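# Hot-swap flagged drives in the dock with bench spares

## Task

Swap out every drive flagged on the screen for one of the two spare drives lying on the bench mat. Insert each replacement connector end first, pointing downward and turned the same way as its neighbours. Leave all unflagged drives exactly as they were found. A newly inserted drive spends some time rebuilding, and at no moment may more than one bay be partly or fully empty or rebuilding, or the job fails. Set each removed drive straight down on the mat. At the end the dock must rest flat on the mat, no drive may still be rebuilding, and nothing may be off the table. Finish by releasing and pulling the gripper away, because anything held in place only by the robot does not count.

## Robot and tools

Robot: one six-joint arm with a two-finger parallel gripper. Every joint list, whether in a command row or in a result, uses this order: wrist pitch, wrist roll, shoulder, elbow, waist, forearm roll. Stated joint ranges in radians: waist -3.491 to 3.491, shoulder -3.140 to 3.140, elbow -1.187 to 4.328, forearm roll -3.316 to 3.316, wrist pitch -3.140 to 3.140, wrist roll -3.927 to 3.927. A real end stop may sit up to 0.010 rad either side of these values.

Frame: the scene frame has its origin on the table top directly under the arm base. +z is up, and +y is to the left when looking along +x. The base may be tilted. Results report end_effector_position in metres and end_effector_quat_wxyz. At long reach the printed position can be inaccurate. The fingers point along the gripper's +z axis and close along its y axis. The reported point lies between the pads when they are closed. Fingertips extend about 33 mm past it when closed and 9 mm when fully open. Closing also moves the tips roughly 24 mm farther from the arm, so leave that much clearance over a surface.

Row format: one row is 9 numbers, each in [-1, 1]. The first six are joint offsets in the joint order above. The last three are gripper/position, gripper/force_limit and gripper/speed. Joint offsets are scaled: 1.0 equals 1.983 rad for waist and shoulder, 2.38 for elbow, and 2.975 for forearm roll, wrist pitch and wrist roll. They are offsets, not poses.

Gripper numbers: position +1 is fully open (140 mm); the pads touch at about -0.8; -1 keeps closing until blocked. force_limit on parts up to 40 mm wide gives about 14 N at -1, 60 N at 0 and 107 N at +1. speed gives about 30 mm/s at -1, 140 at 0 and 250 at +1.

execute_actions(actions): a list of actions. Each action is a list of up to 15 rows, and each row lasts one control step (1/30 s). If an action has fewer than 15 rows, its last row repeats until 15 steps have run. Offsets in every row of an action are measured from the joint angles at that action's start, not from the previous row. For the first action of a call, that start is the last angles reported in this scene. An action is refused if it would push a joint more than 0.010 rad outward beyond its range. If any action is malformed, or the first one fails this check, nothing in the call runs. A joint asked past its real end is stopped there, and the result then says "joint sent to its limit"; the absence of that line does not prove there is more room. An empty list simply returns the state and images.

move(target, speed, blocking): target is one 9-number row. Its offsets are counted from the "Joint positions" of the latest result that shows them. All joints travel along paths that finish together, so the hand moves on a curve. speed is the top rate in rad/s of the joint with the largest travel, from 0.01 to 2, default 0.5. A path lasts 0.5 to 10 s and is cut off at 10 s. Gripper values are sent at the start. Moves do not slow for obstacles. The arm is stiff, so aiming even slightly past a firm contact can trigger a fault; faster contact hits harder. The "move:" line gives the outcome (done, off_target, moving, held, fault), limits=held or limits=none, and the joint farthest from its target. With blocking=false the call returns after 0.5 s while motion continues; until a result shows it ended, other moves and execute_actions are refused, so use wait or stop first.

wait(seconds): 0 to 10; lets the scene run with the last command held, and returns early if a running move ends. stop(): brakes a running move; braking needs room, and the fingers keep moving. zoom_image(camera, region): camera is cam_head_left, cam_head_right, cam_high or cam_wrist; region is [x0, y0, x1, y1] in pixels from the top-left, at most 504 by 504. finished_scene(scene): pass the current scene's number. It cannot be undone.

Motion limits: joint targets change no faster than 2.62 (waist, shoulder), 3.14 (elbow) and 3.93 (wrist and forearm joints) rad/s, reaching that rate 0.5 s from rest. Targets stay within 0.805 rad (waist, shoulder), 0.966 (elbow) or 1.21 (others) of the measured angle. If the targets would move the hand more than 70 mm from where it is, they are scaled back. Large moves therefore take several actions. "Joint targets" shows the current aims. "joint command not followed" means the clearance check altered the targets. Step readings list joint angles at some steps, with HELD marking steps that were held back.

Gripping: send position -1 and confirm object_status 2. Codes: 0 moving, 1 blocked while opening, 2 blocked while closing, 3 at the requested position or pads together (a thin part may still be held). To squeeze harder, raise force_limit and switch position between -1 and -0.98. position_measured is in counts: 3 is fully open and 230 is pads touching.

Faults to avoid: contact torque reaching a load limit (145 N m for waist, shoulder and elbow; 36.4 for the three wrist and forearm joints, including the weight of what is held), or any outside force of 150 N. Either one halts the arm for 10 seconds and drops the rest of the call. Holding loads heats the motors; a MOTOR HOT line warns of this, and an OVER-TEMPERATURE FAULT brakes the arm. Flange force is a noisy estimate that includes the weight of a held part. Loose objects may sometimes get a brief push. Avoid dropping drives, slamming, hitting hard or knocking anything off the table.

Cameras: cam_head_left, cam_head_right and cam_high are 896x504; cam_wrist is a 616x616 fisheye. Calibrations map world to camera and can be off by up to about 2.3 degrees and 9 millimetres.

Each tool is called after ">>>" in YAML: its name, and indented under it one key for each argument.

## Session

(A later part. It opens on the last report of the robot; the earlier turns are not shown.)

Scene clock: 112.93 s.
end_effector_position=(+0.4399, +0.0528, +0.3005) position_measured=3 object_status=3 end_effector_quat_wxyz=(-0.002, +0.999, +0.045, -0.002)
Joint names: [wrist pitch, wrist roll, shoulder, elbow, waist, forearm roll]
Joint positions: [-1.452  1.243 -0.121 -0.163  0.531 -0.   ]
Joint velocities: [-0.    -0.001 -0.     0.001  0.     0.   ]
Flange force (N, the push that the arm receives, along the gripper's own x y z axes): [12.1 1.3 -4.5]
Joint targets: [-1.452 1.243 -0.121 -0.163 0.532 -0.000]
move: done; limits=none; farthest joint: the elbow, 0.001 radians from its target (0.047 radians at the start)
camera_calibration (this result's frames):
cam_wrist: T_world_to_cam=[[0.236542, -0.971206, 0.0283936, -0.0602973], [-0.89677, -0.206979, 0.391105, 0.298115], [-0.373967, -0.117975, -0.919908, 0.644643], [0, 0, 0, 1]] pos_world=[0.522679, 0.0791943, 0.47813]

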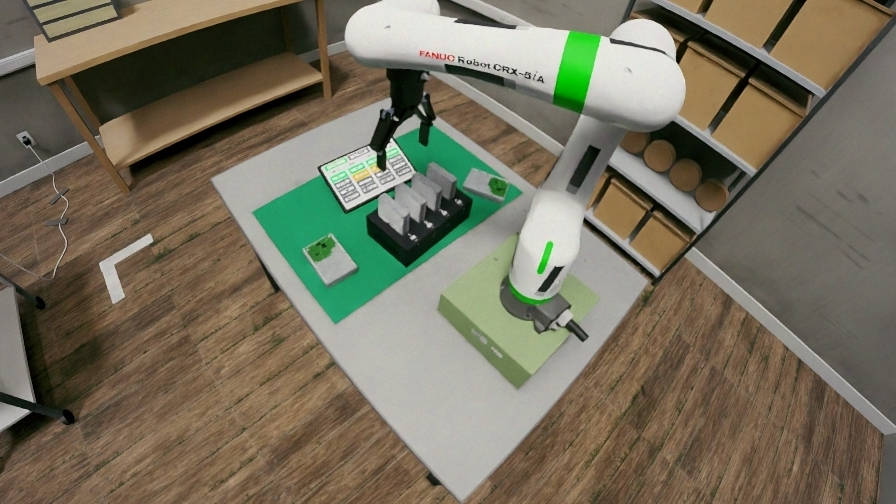

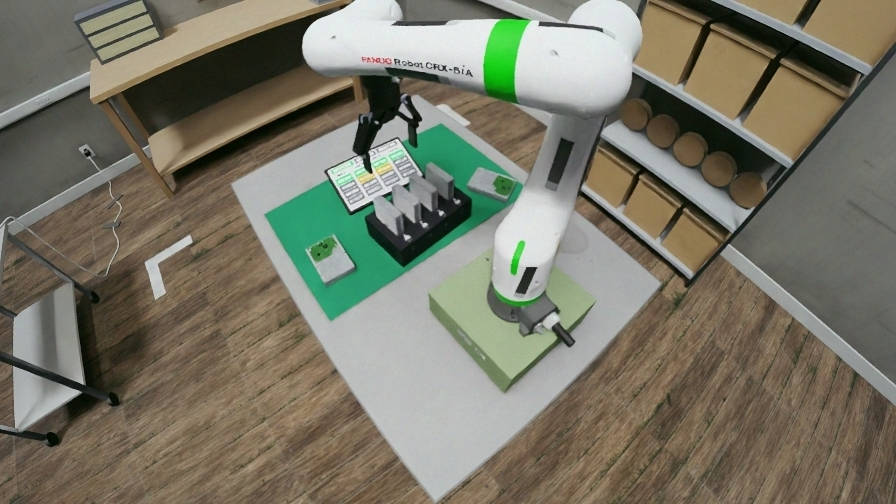

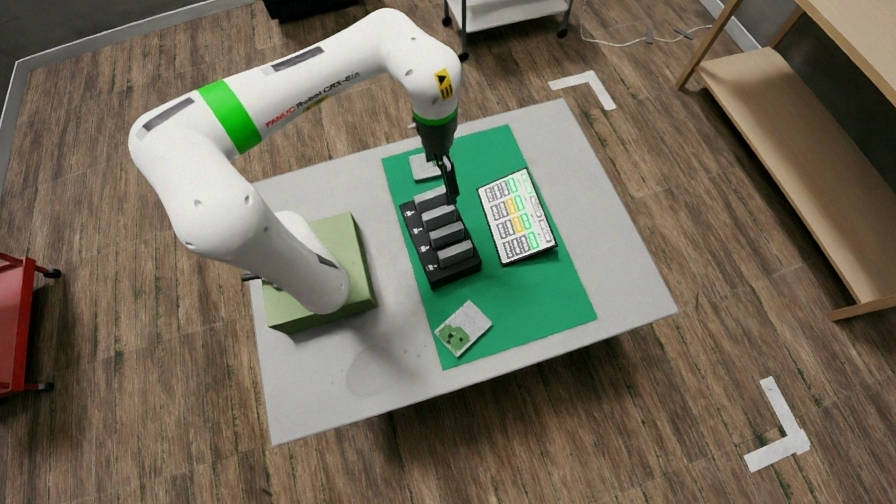

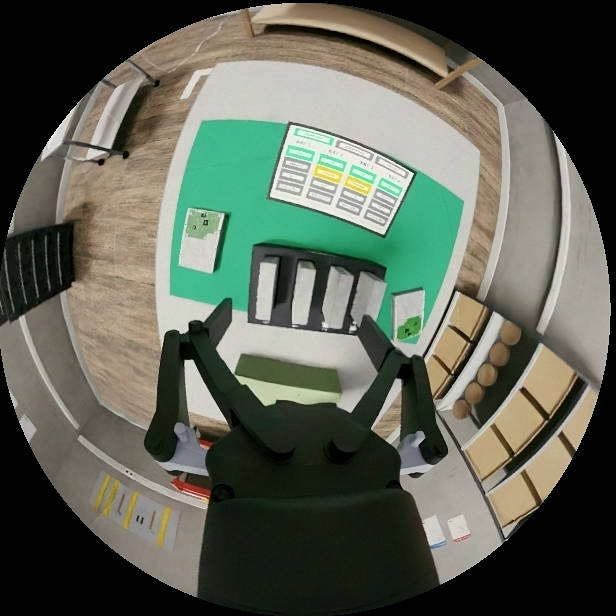

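>>> move:
  target: [0.0321,0.0232,0,-0.040,-0.0348,0,1,0,0]

>>> zoom_image:
  camera: "cam_wrist"
  region: [180, 200, 440, 400]

Scene clock: 134.37 s.
end_effector_position=(+0.4358, +0.0210, +0.2608) position_measured=3 object_status=3 end_effector_quat_wxyz=(+0.001, +0.999, +0.046, -0.001)
Joint names: [wrist pitch, wrist roll, shoulder, elbow, waist, forearm roll]
Joint positions: [-1.357  1.312 -0.121 -0.258  0.462 -0.   ]
Joint velocities: [-0.     0.    -0.    -0.002 -0.    -0.001]
Flange force (N, the push that the arm receives, along the gripper's own x y z axes): [5.5 -0.4 -1.7]
Joint targets: [-1.357 1.312 -0.121 -0.258 0.462 -0.000]
move: done; limits=none; farthest joint: the waist, 0.001 radians from its target (0.070 radians at the start)
camera_calibration (this result's frames):
cam_wrist: T_world_to_cam=[[0.236681, -0.971006, 0.0336022, -0.0904951], [-0.89761, -0.205292, 0.390065, 0.304039], [-0.371858, -0.122483, -0.920174, 0.602122], [0, 0, 0, 1]] pos_world=[0.51823, 0.0482951, 0.438503]

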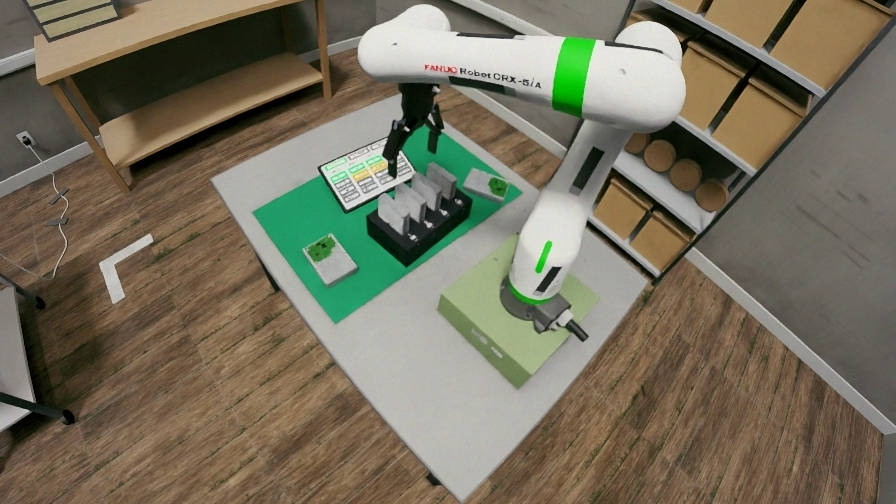

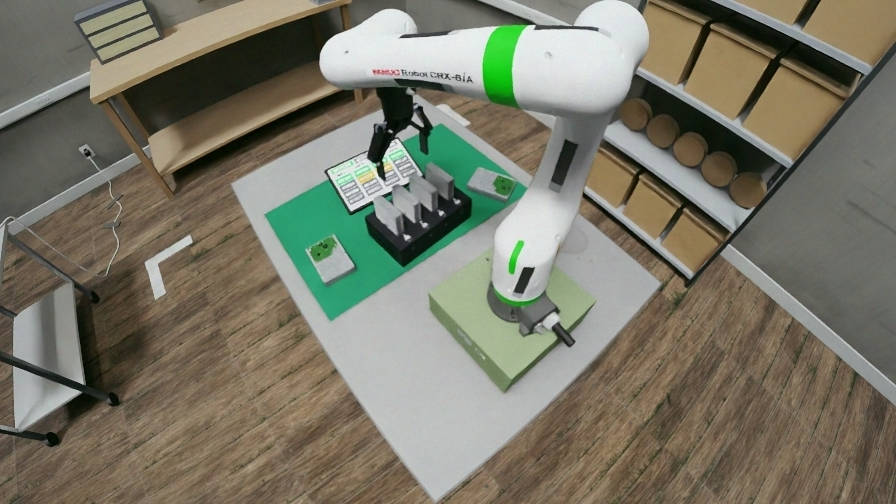

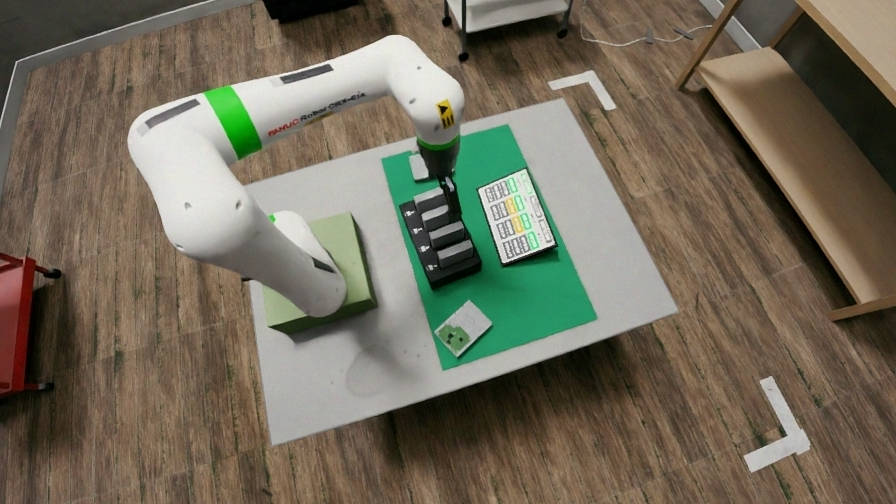

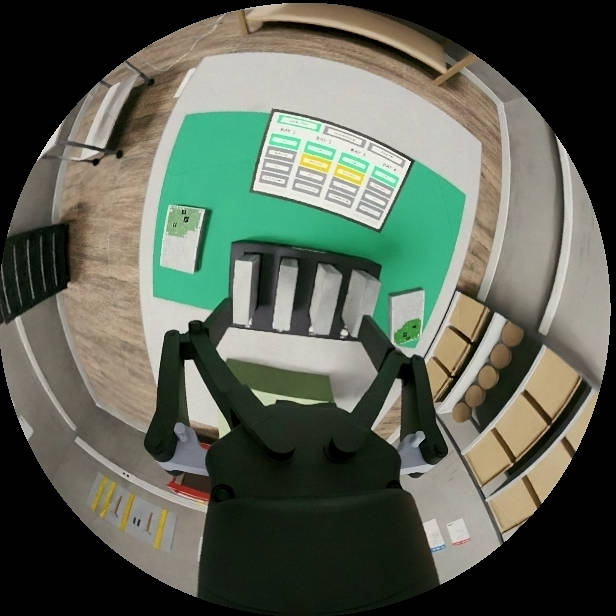

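Region (180, 200, 440, 400) of cam_wrist's 616x616 image, scaled by 1.938, with more detail than that image has; it fills the top 388 rows of this view, and the rest is white.

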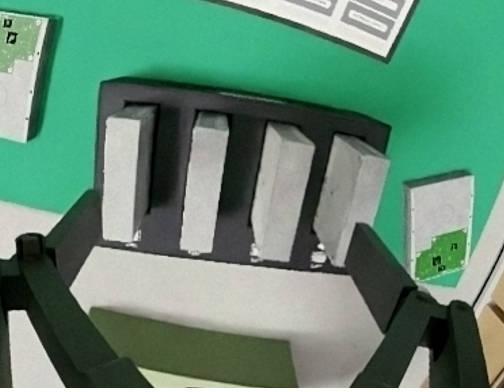

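>>> move:
  target: [0.0318,-0.0262,-0.0066,-0.0447,0.0393,0,-0.05,-0.5,0]

>>> zoom_image:
  camera: "cam_wrist"
  region: [180, 220, 440, 440]

>>> zoom_image:
  camera: "cam_head_left"
  region: [330, 100, 510, 280]

Scene clock: 152.77 s.
end_effector_position=(+0.4193, +0.0478, +0.2211) position_measured=135 object_status=3 end_effector_quat_wxyz=(-0.002, +0.999, +0.045, -0.001)
Joint names: [wrist pitch, wrist roll, shoulder, elbow, waist, forearm roll]
Joint positions: [-1.262  1.234 -0.134 -0.364  0.54  -0.   ]
Joint velocities: [-0.001  0.001  0.    -0.    -0.    -0.   ]
Flange force (N, the push that the arm receives, along the gripper's own x y z axes): [3.4 -2.7 -1.2]
Joint targets: [-1.262 1.234 -0.134 -0.364 0.540 -0.000]
move: done; limits=none; farthest joint: the waist, 0.000 radians from its target (0.077 radians at the start)
camera_calibration (this result's frames):
cam_wrist: T_world_to_cam=[[0.236445, -0.971258, 0.0274096, -0.0577326], [-0.897248, -0.207428, 0.389769, 0.310163], [-0.37288, -0.116752, -0.920505, 0.562914], [0, 0, 0, 1]] pos_world=[0.501843, 0.0739848, 0.398856]

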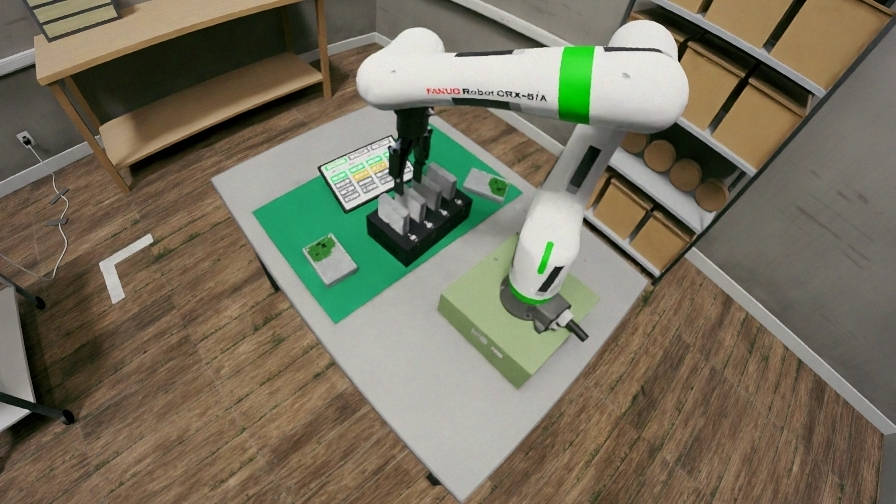

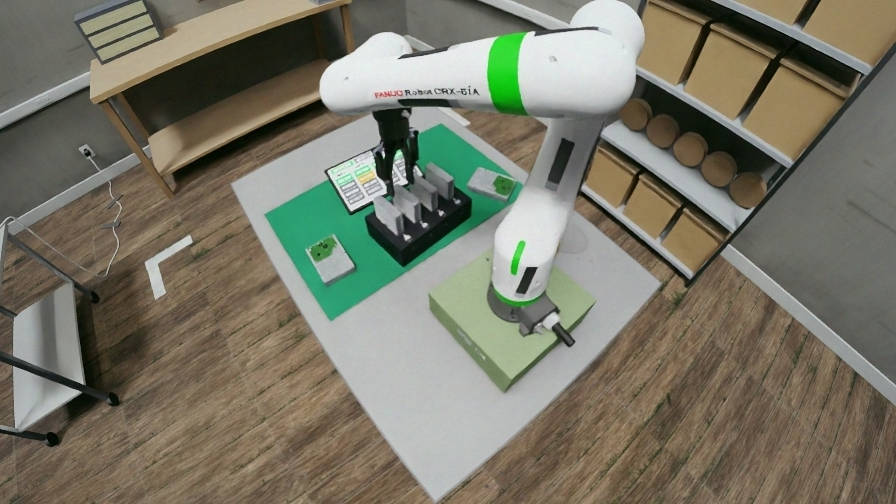

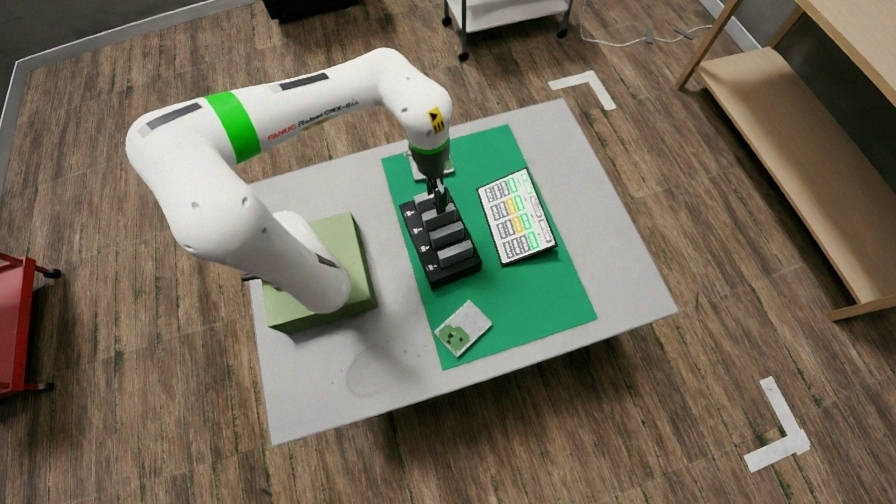

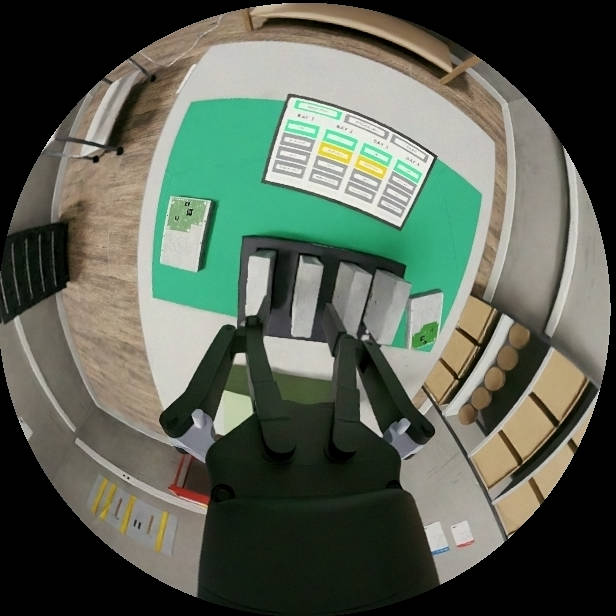

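Region (180, 220, 440, 440) of cam_wrist's 616x616 image, scaled by 1.938, with more detail than that image has; it fills the top 426 rows of this view, and the rest is white.

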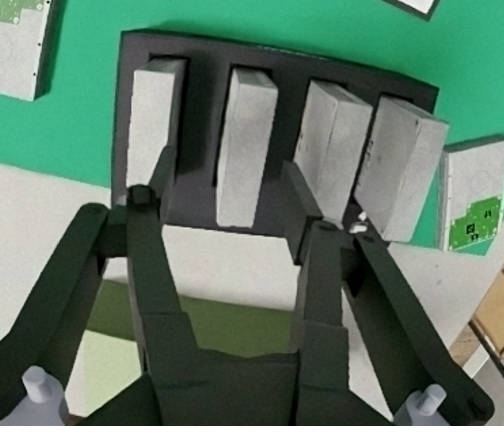

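Region (330, 100, 510, 280) of cam_head_left's 896x504 image, scaled by 2.800, with more detail than that image has.

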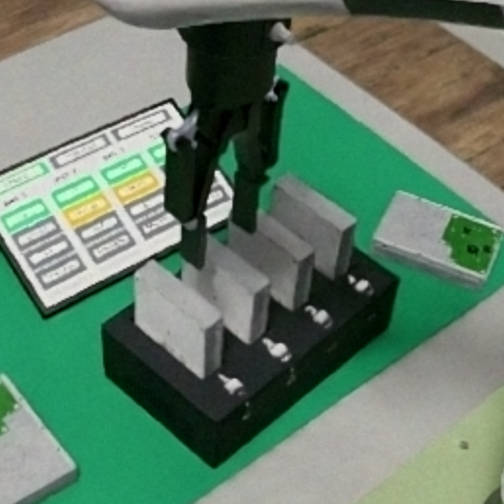

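>>> move:
  target: [0.0733,0,0.047,-0.0529,0,0,-0.05,-0.5,0]
  speed: 0.15

>>> zoom_image:
  camera: "cam_head_left"
  region: [330, 100, 510, 280]

Scene clock: 168.00 s.
end_effector_position=(+0.4188, +0.0480, +0.1355) position_measured=135 object_status=3 end_effector_quat_wxyz=(-0.002, +0.999, +0.045, -0.001)
Joint names: [wrist pitch, wrist roll, shoulder, elbow, waist, forearm roll]
Joint positions: [-1.044  1.234 -0.041 -0.49   0.54  -0.   ]
Joint velocities: [-0.     0.001  0.001 -0.001 -0.    -0.001]
Flange force (N, the push that the arm receives, along the gripper's own x y z axes): [8.4 1.2 -30.8]
Joint targets: [-1.044 1.234 -0.041 -0.490 0.540 -0.000]
move: done; limits=none; farthest joint: the waist, 0.000 radians from its target (0.000 radians at the start)
camera_calibration (this result's frames):
cam_wrist: T_world_to_cam=[[0.236427, -0.971258, 0.0275822, -0.0550479], [-0.896944, -0.207246, 0.390566, 0.342896], [-0.373624, -0.11708, -0.920162, 0.484328], [0, 0, 0, 1]] pos_world=[0.501529, 0.0743031, 0.313256]

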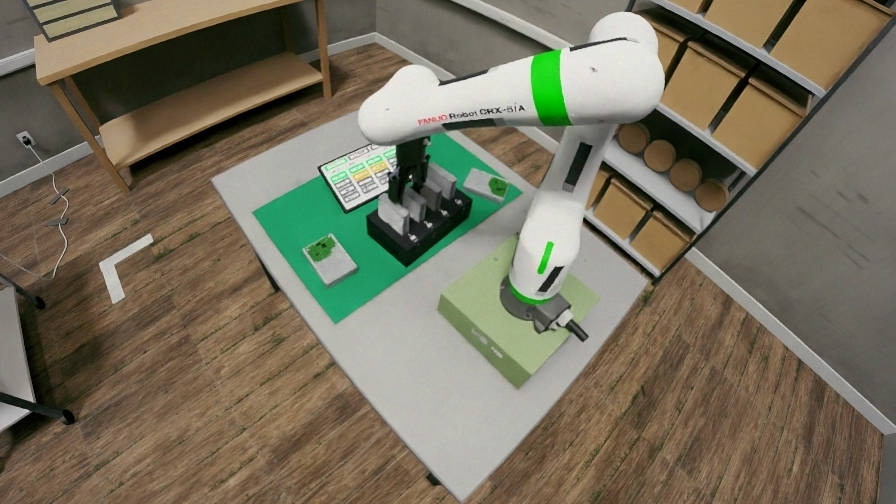

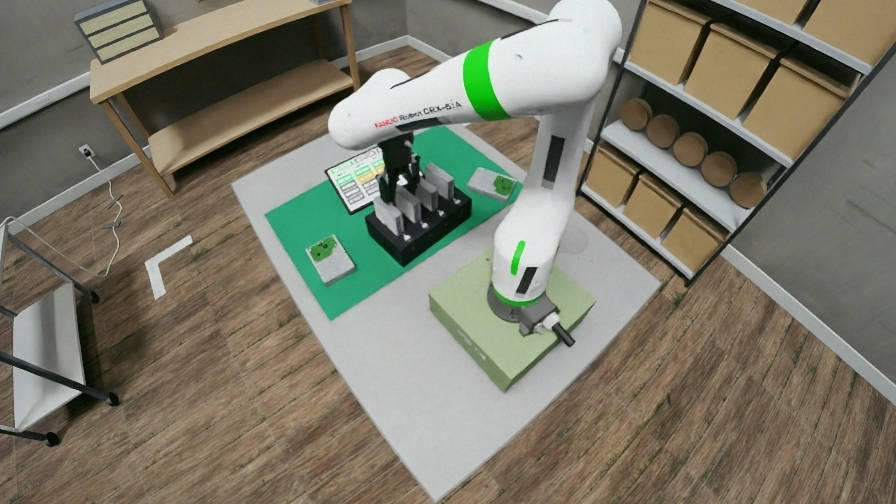

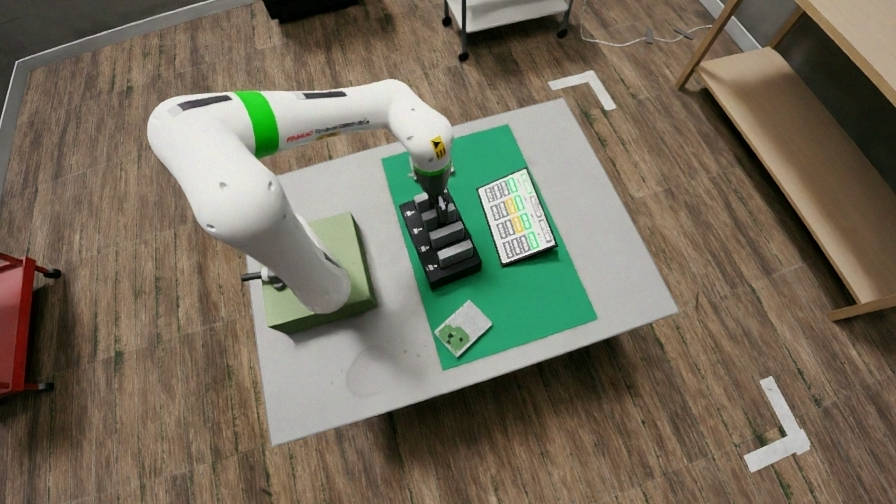

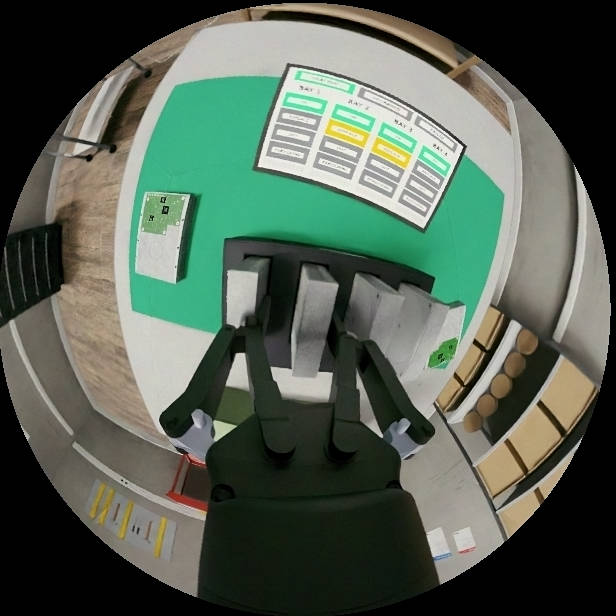

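Region (330, 100, 510, 280) of cam_head_left's 896x504 image, scaled by 2.800, with more detail than that image has.

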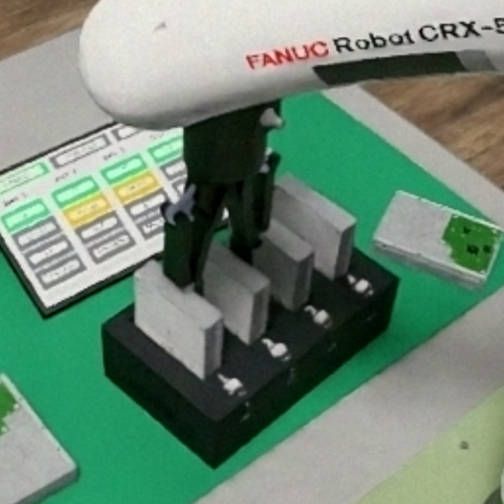

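>>> move:
  target: [-0.0086,0,-0.0055,0.0062,0,0,-0.05,-0.5,0]
  speed: 0.1

>>> execute_actions:
  actions:
    - [[0,0,0,0,0,0,-1,0,-0.5]]
    - [[0,0,0,0,0,0,-1,0,-0.5]]
    - [[0,0,0,0,0,0,-1,0,-0.5]]

Scene clock: 175.60 s.
end_effector_position=(+0.4197, +0.0484, +0.1453) position_measured=135 object_status=3 end_effector_quat_wxyz=(-0.002, +0.999, +0.045, -0.001)
Joint names: [wrist pitch, wrist roll, shoulder, elbow, waist, forearm roll]
Joint positions: [-1.07   1.234 -0.052 -0.475  0.54  -0.   ]
Joint velocities: [-0.002 -0.001 -0.    -0.002  0.     0.001]
Flange force (N, the push that the arm receives, along the gripper's own x y z axes): [7.5 2.7 -1.6]
Joint targets: [-1.070 1.234 -0.052 -0.475 0.540 -0.000]
move: done; limits=none; farthest joint: the waist, 0.000 radians from its target (0.000 radians at the start)
camera_calibration (this result's frames):
cam_wrist: T_world_to_cam=[[0.236429, -0.971257, 0.0275778, -0.0551849], [-0.896971, -0.207259, 0.390495, 0.340013], [-0.373556, -0.117061, -0.920192, 0.493658], [0, 0, 0, 1]] pos_world=[0.502438, 0.0746601, 0.323009]

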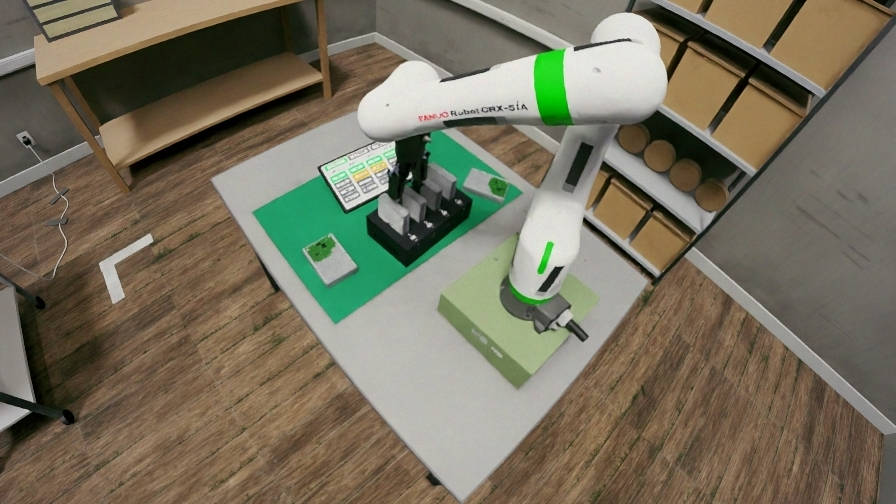

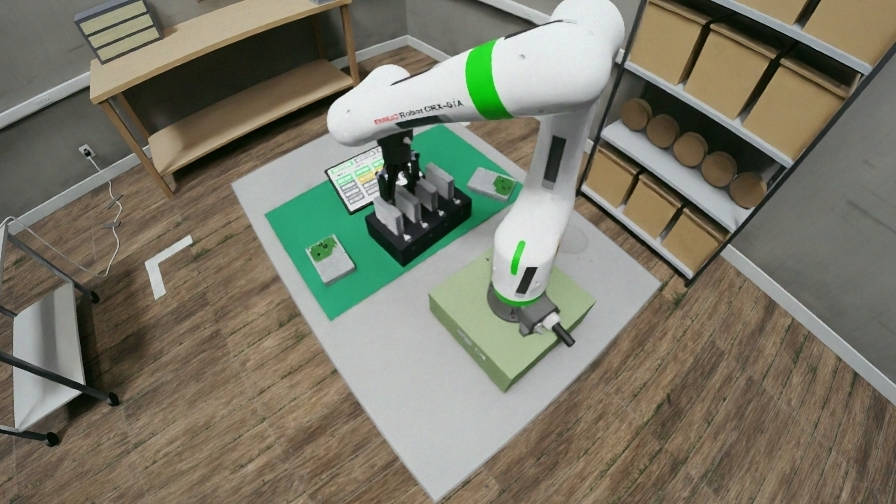

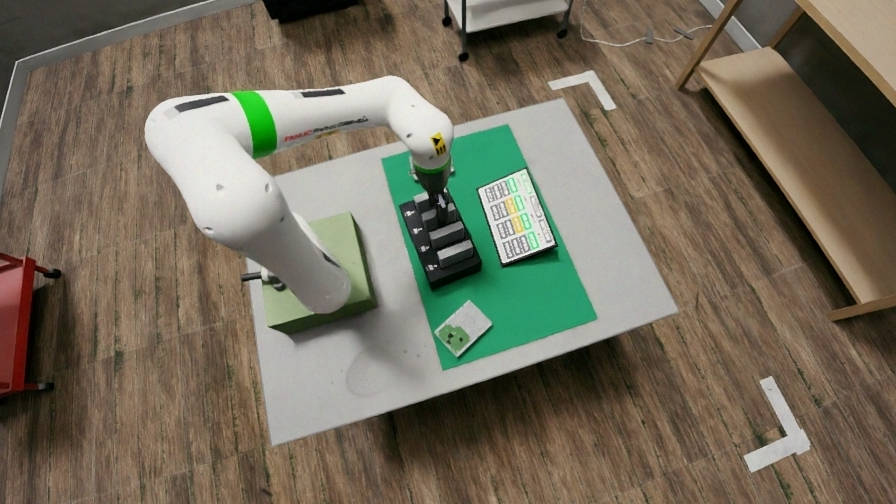

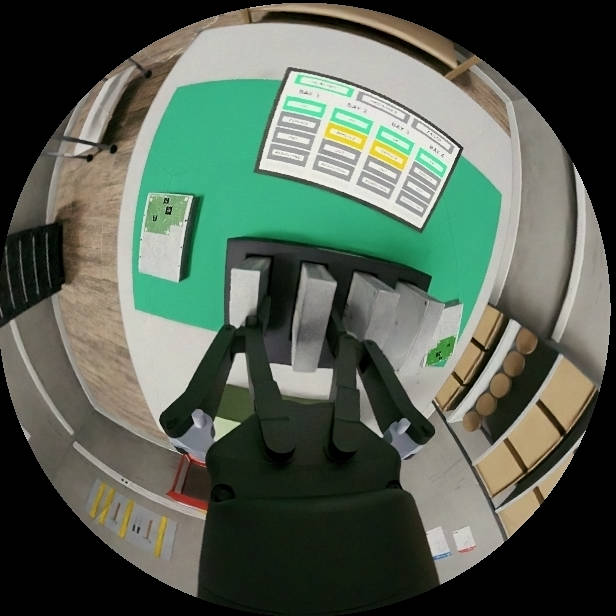

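Scene clock: 177.10 s.
end_effector_position=(+0.4197, +0.0480, +0.1455) position_measured=194 object_status=2 end_effector_quat_wxyz=(-0.002, +0.999, +0.046, -0.001)
Joint names: [wrist pitch, wrist roll, shoulder, elbow, waist, forearm roll]
Joint positions: [-1.071  1.234 -0.052 -0.475  0.54   0.001]
Joint velocities: [ 0.    -0.     0.    -0.001  0.    -0.001]
Flange force (N, the push that the arm receives, along the gripper's own x y z axes): [8.4 75.1 -61.6]
Flange force at the end of the 1st action (N, along the gripper's axes at the end of the call): [4.8 73.2 -61.9]
Flange force at the end of the 2nd action (N, along the gripper's axes at the end of the call): [6.0 76.0 -65.1]
Joint targets: [-1.071 1.234 -0.052 -0.475 0.540 0.001]
Step readings (joint positions; steps 1 to 15: 1st action; 16 to 30: 2nd action; 31 to 45: 3rd action):
0: [-1.070 1.234 -0.052 -0.475 0.540 -0.000]
1: [-1.070 1.234 -0.052 -0.475 0.540 -0.000]
2: [-1.070 1.234 -0.052 -0.475 0.540 -0.000]
4: [-1.070 1.234 -0.052 -0.475 0.540 -0.000]
8: [-1.071 1.234 -0.052 -0.475 0.540 0.001]
15: [-1.071 1.234 -0.052 -0.475 0.540 0.001]
16: [-1.071 1.234 -0.052 -0.475 0.540 0.001]
17: [-1.071 1.234 -0.052 -0.475 0.540 0.001]
19: [-1.071 1.234 -0.052 -0.475 0.540 0.001]
23: [-1.071 1.234 -0.052 -0.475 0.540 0.001]
30: [-1.071 1.234 -0.052 -0.475 0.540 0.001]
31: [-1.071 1.234 -0.052 -0.475 0.540 0.001]
32: [-1.071 1.234 -0.052 -0.475 0.540 0.001]
34: [-1.071 1.234 -0.052 -0.475 0.540 0.001]
38: [-1.071 1.234 -0.052 -0.475 0.540 0.001]
45: Joint positions above
camera_calibration (this result's frames):
cam_wrist: T_world_to_cam=[[0.236574, -0.971198, 0.0283995, -0.0557665], [-0.896939, -0.207061, 0.390673, 0.339821], [-0.373541, -0.117896, -0.920091, 0.493851], [0, 0, 0, 1]] pos_world=[0.502465, 0.0744263, 0.323213]

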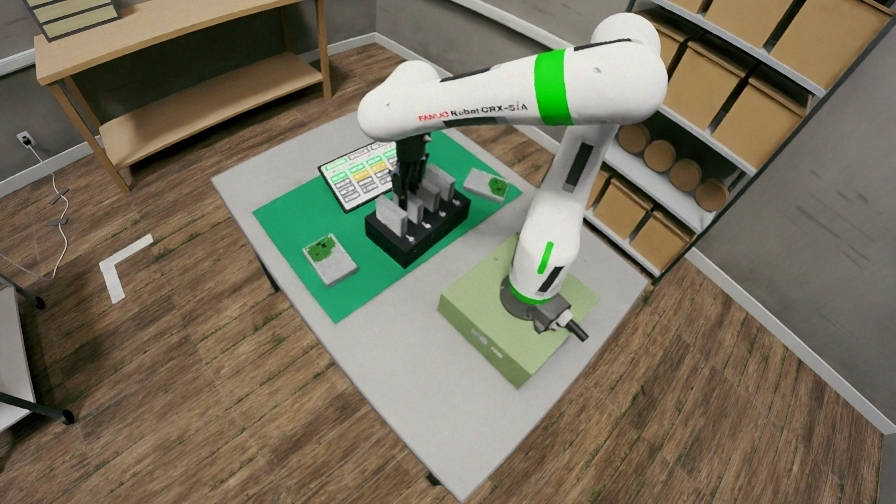

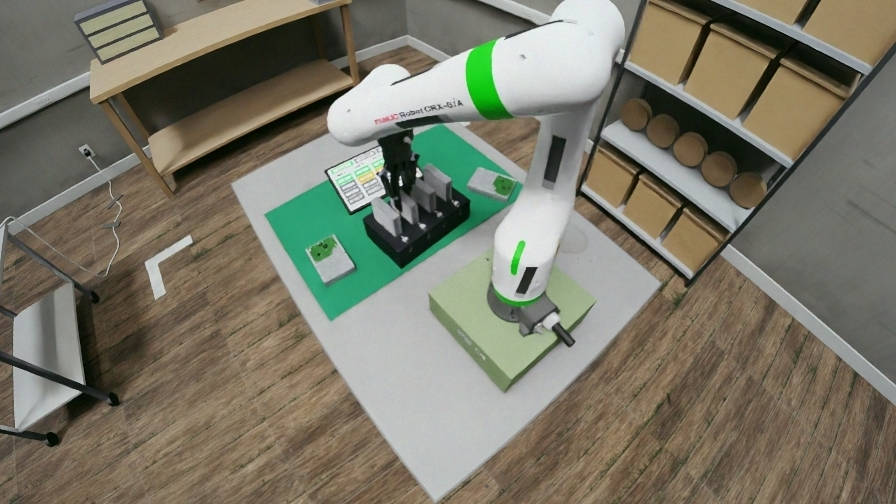

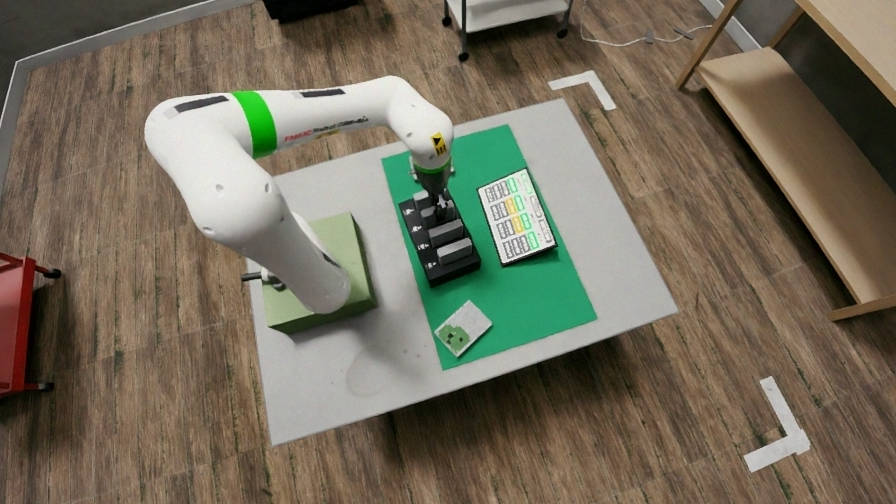

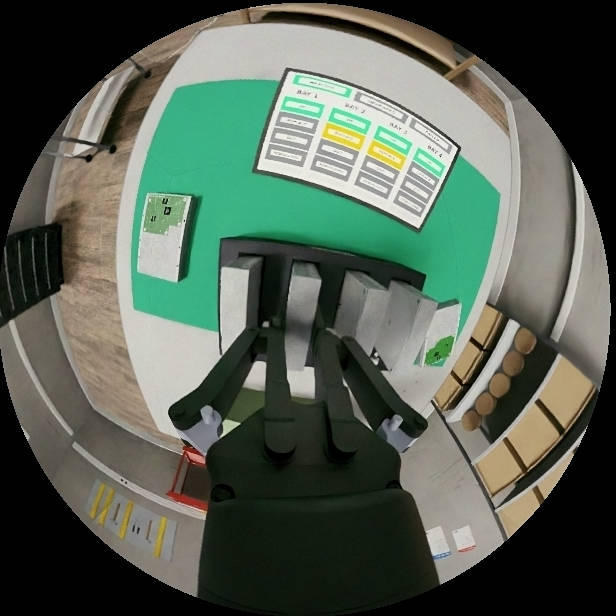

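>>> execute_actions:
  actions:
    - [[0,0,0,0,0,0,-0.2,-0.5,-0.5]]
    - [[-0.017,0,-0.011,0.0124,0,0,-0.2,-0.5,-0.5]]
    - [[0,0,0,0,0,0,-0.2,-0.5,-0.5]]

>>> zoom_image:
  camera: "cam_wrist"
  region: [190, 220, 440, 440]

>>> zoom_image:
  camera: "cam_head_right"
  region: [340, 120, 500, 280]

Scene clock: 188.57 s.
end_effector_position=(+0.4212, +0.0485, +0.1652) position_measured=154 object_status=3 end_effector_quat_wxyz=(-0.002, +0.999, +0.046, -0.001)
Joint names: [wrist pitch, wrist roll, shoulder, elbow, waist, forearm roll]
Joint positions: [-1.121  1.234 -0.074 -0.446  0.54   0.001]
Joint velocities: [-0.001 -0.001 -0.     0.001 -0.     0.001]
Flange force (N, the push that the arm receives, along the gripper's own x y z axes): [3.4 -1.5 -2.9]
Flange force at the end of the 1st action (N, along the gripper's axes at the end of the call): [1.6 -2.9 -0.8]
Flange force at the end of the 2nd action (N, along the gripper's axes at the end of the call): [7.1 2.5 -0.5]
Joint targets: [-1.121 1.234 -0.074 -0.446 0.540 0.001]
Step readings (joint positions; steps 1 to 15: 1st action; 16 to 30: 2nd action; 31 to 45: 3rd action):
0: [-1.071 1.234 -0.052 -0.475 0.540 0.001]
1: [-1.071 1.234 -0.052 -0.475 0.540 0.001]
2: [-1.071 1.234 -0.052 -0.475 0.540 0.000]
4: [-1.071 1.234 -0.052 -0.475 0.540 -0.001]
8: [-1.070 1.234 -0.052 -0.475 0.541 -0.001]
15: [-1.070 1.234 -0.052 -0.475 0.540 0.001]
16: [-1.070 1.234 -0.052 -0.475 0.540 0.001]
17: [-1.074 1.234 -0.053 -0.473 0.540 0.001]
19: [-1.104 1.234 -0.066 -0.455 0.540 0.001]
23: [-1.121 1.234 -0.074 -0.446 0.540 0.001]
30: [-1.121 1.234 -0.074 -0.446 0.540 0.001]
31: [-1.121 1.234 -0.074 -0.446 0.540 0.001]
32: [-1.121 1.234 -0.074 -0.446 0.540 0.001]
34: [-1.121 1.234 -0.074 -0.446 0.540 0.001]
38: [-1.121 1.234 -0.074 -0.446 0.540 0.001]
45: Joint positions above
camera_calibration (this result's frames):
cam_wrist: T_world_to_cam=[[0.236605, -0.971192, 0.0283499, -0.0561722], [-0.897286, -0.207221, 0.389792, 0.333824], [-0.372688, -0.117665, -0.920466, 0.512299], [0, 0, 0, 1]] pos_world=[0.503754, 0.0749007, 0.343024]

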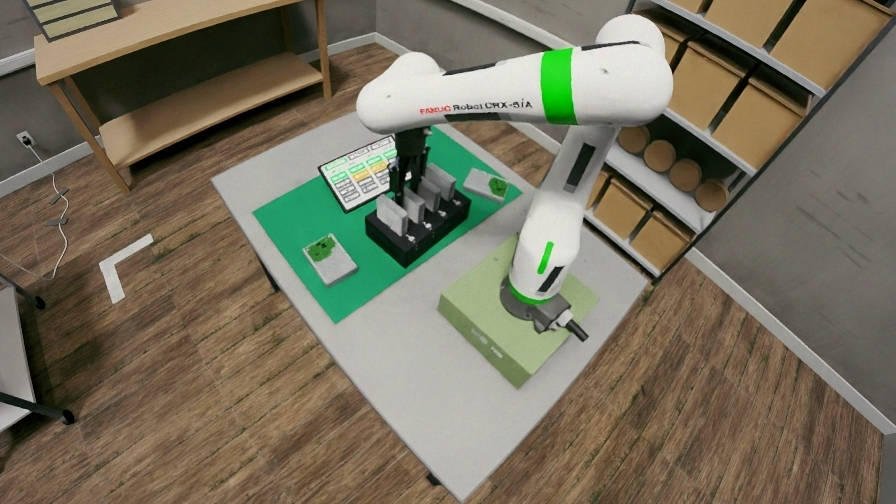

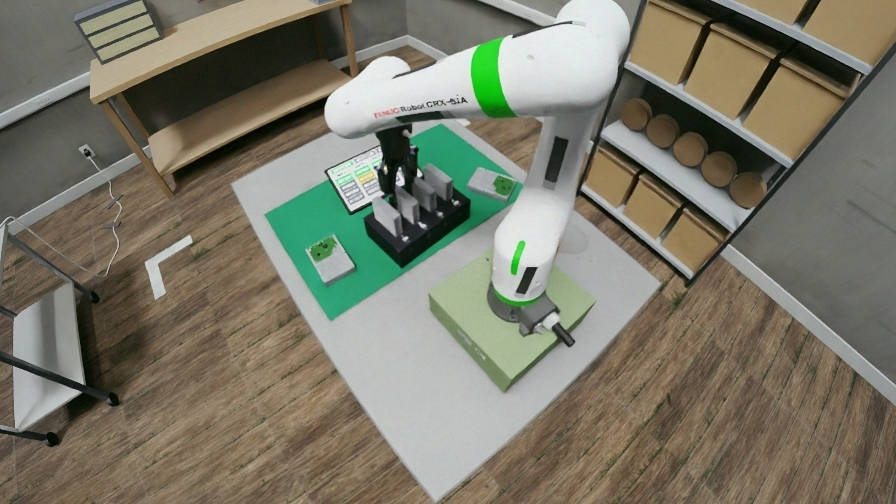

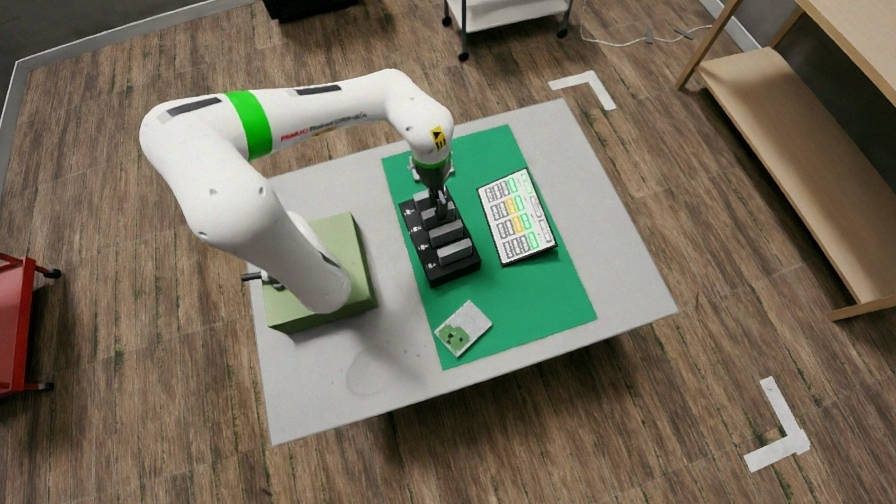

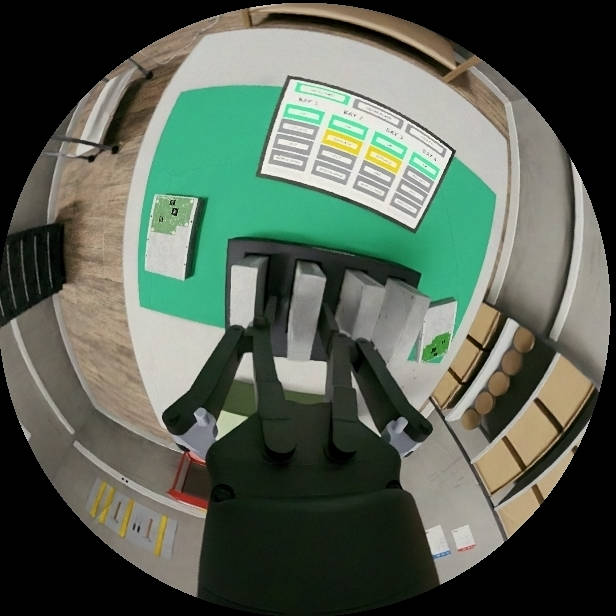

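Region (190, 220, 440, 440) of cam_wrist's 616x616 image, scaled by 2.016, with more detail than that image has; it fills the top 444 rows of this view, and the rest is white.

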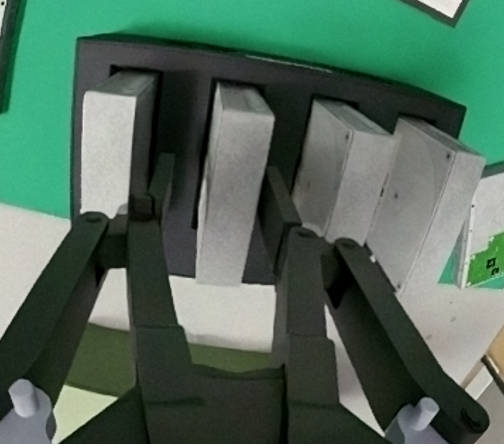

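Region (340, 120, 500, 280) of cam_head_right's 896x504 image, scaled by 3.150, with more detail than that image has.

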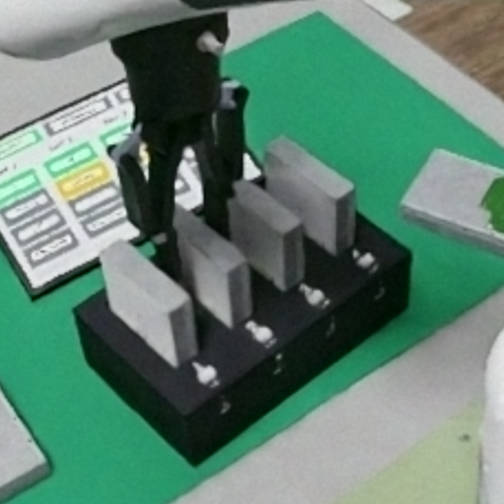

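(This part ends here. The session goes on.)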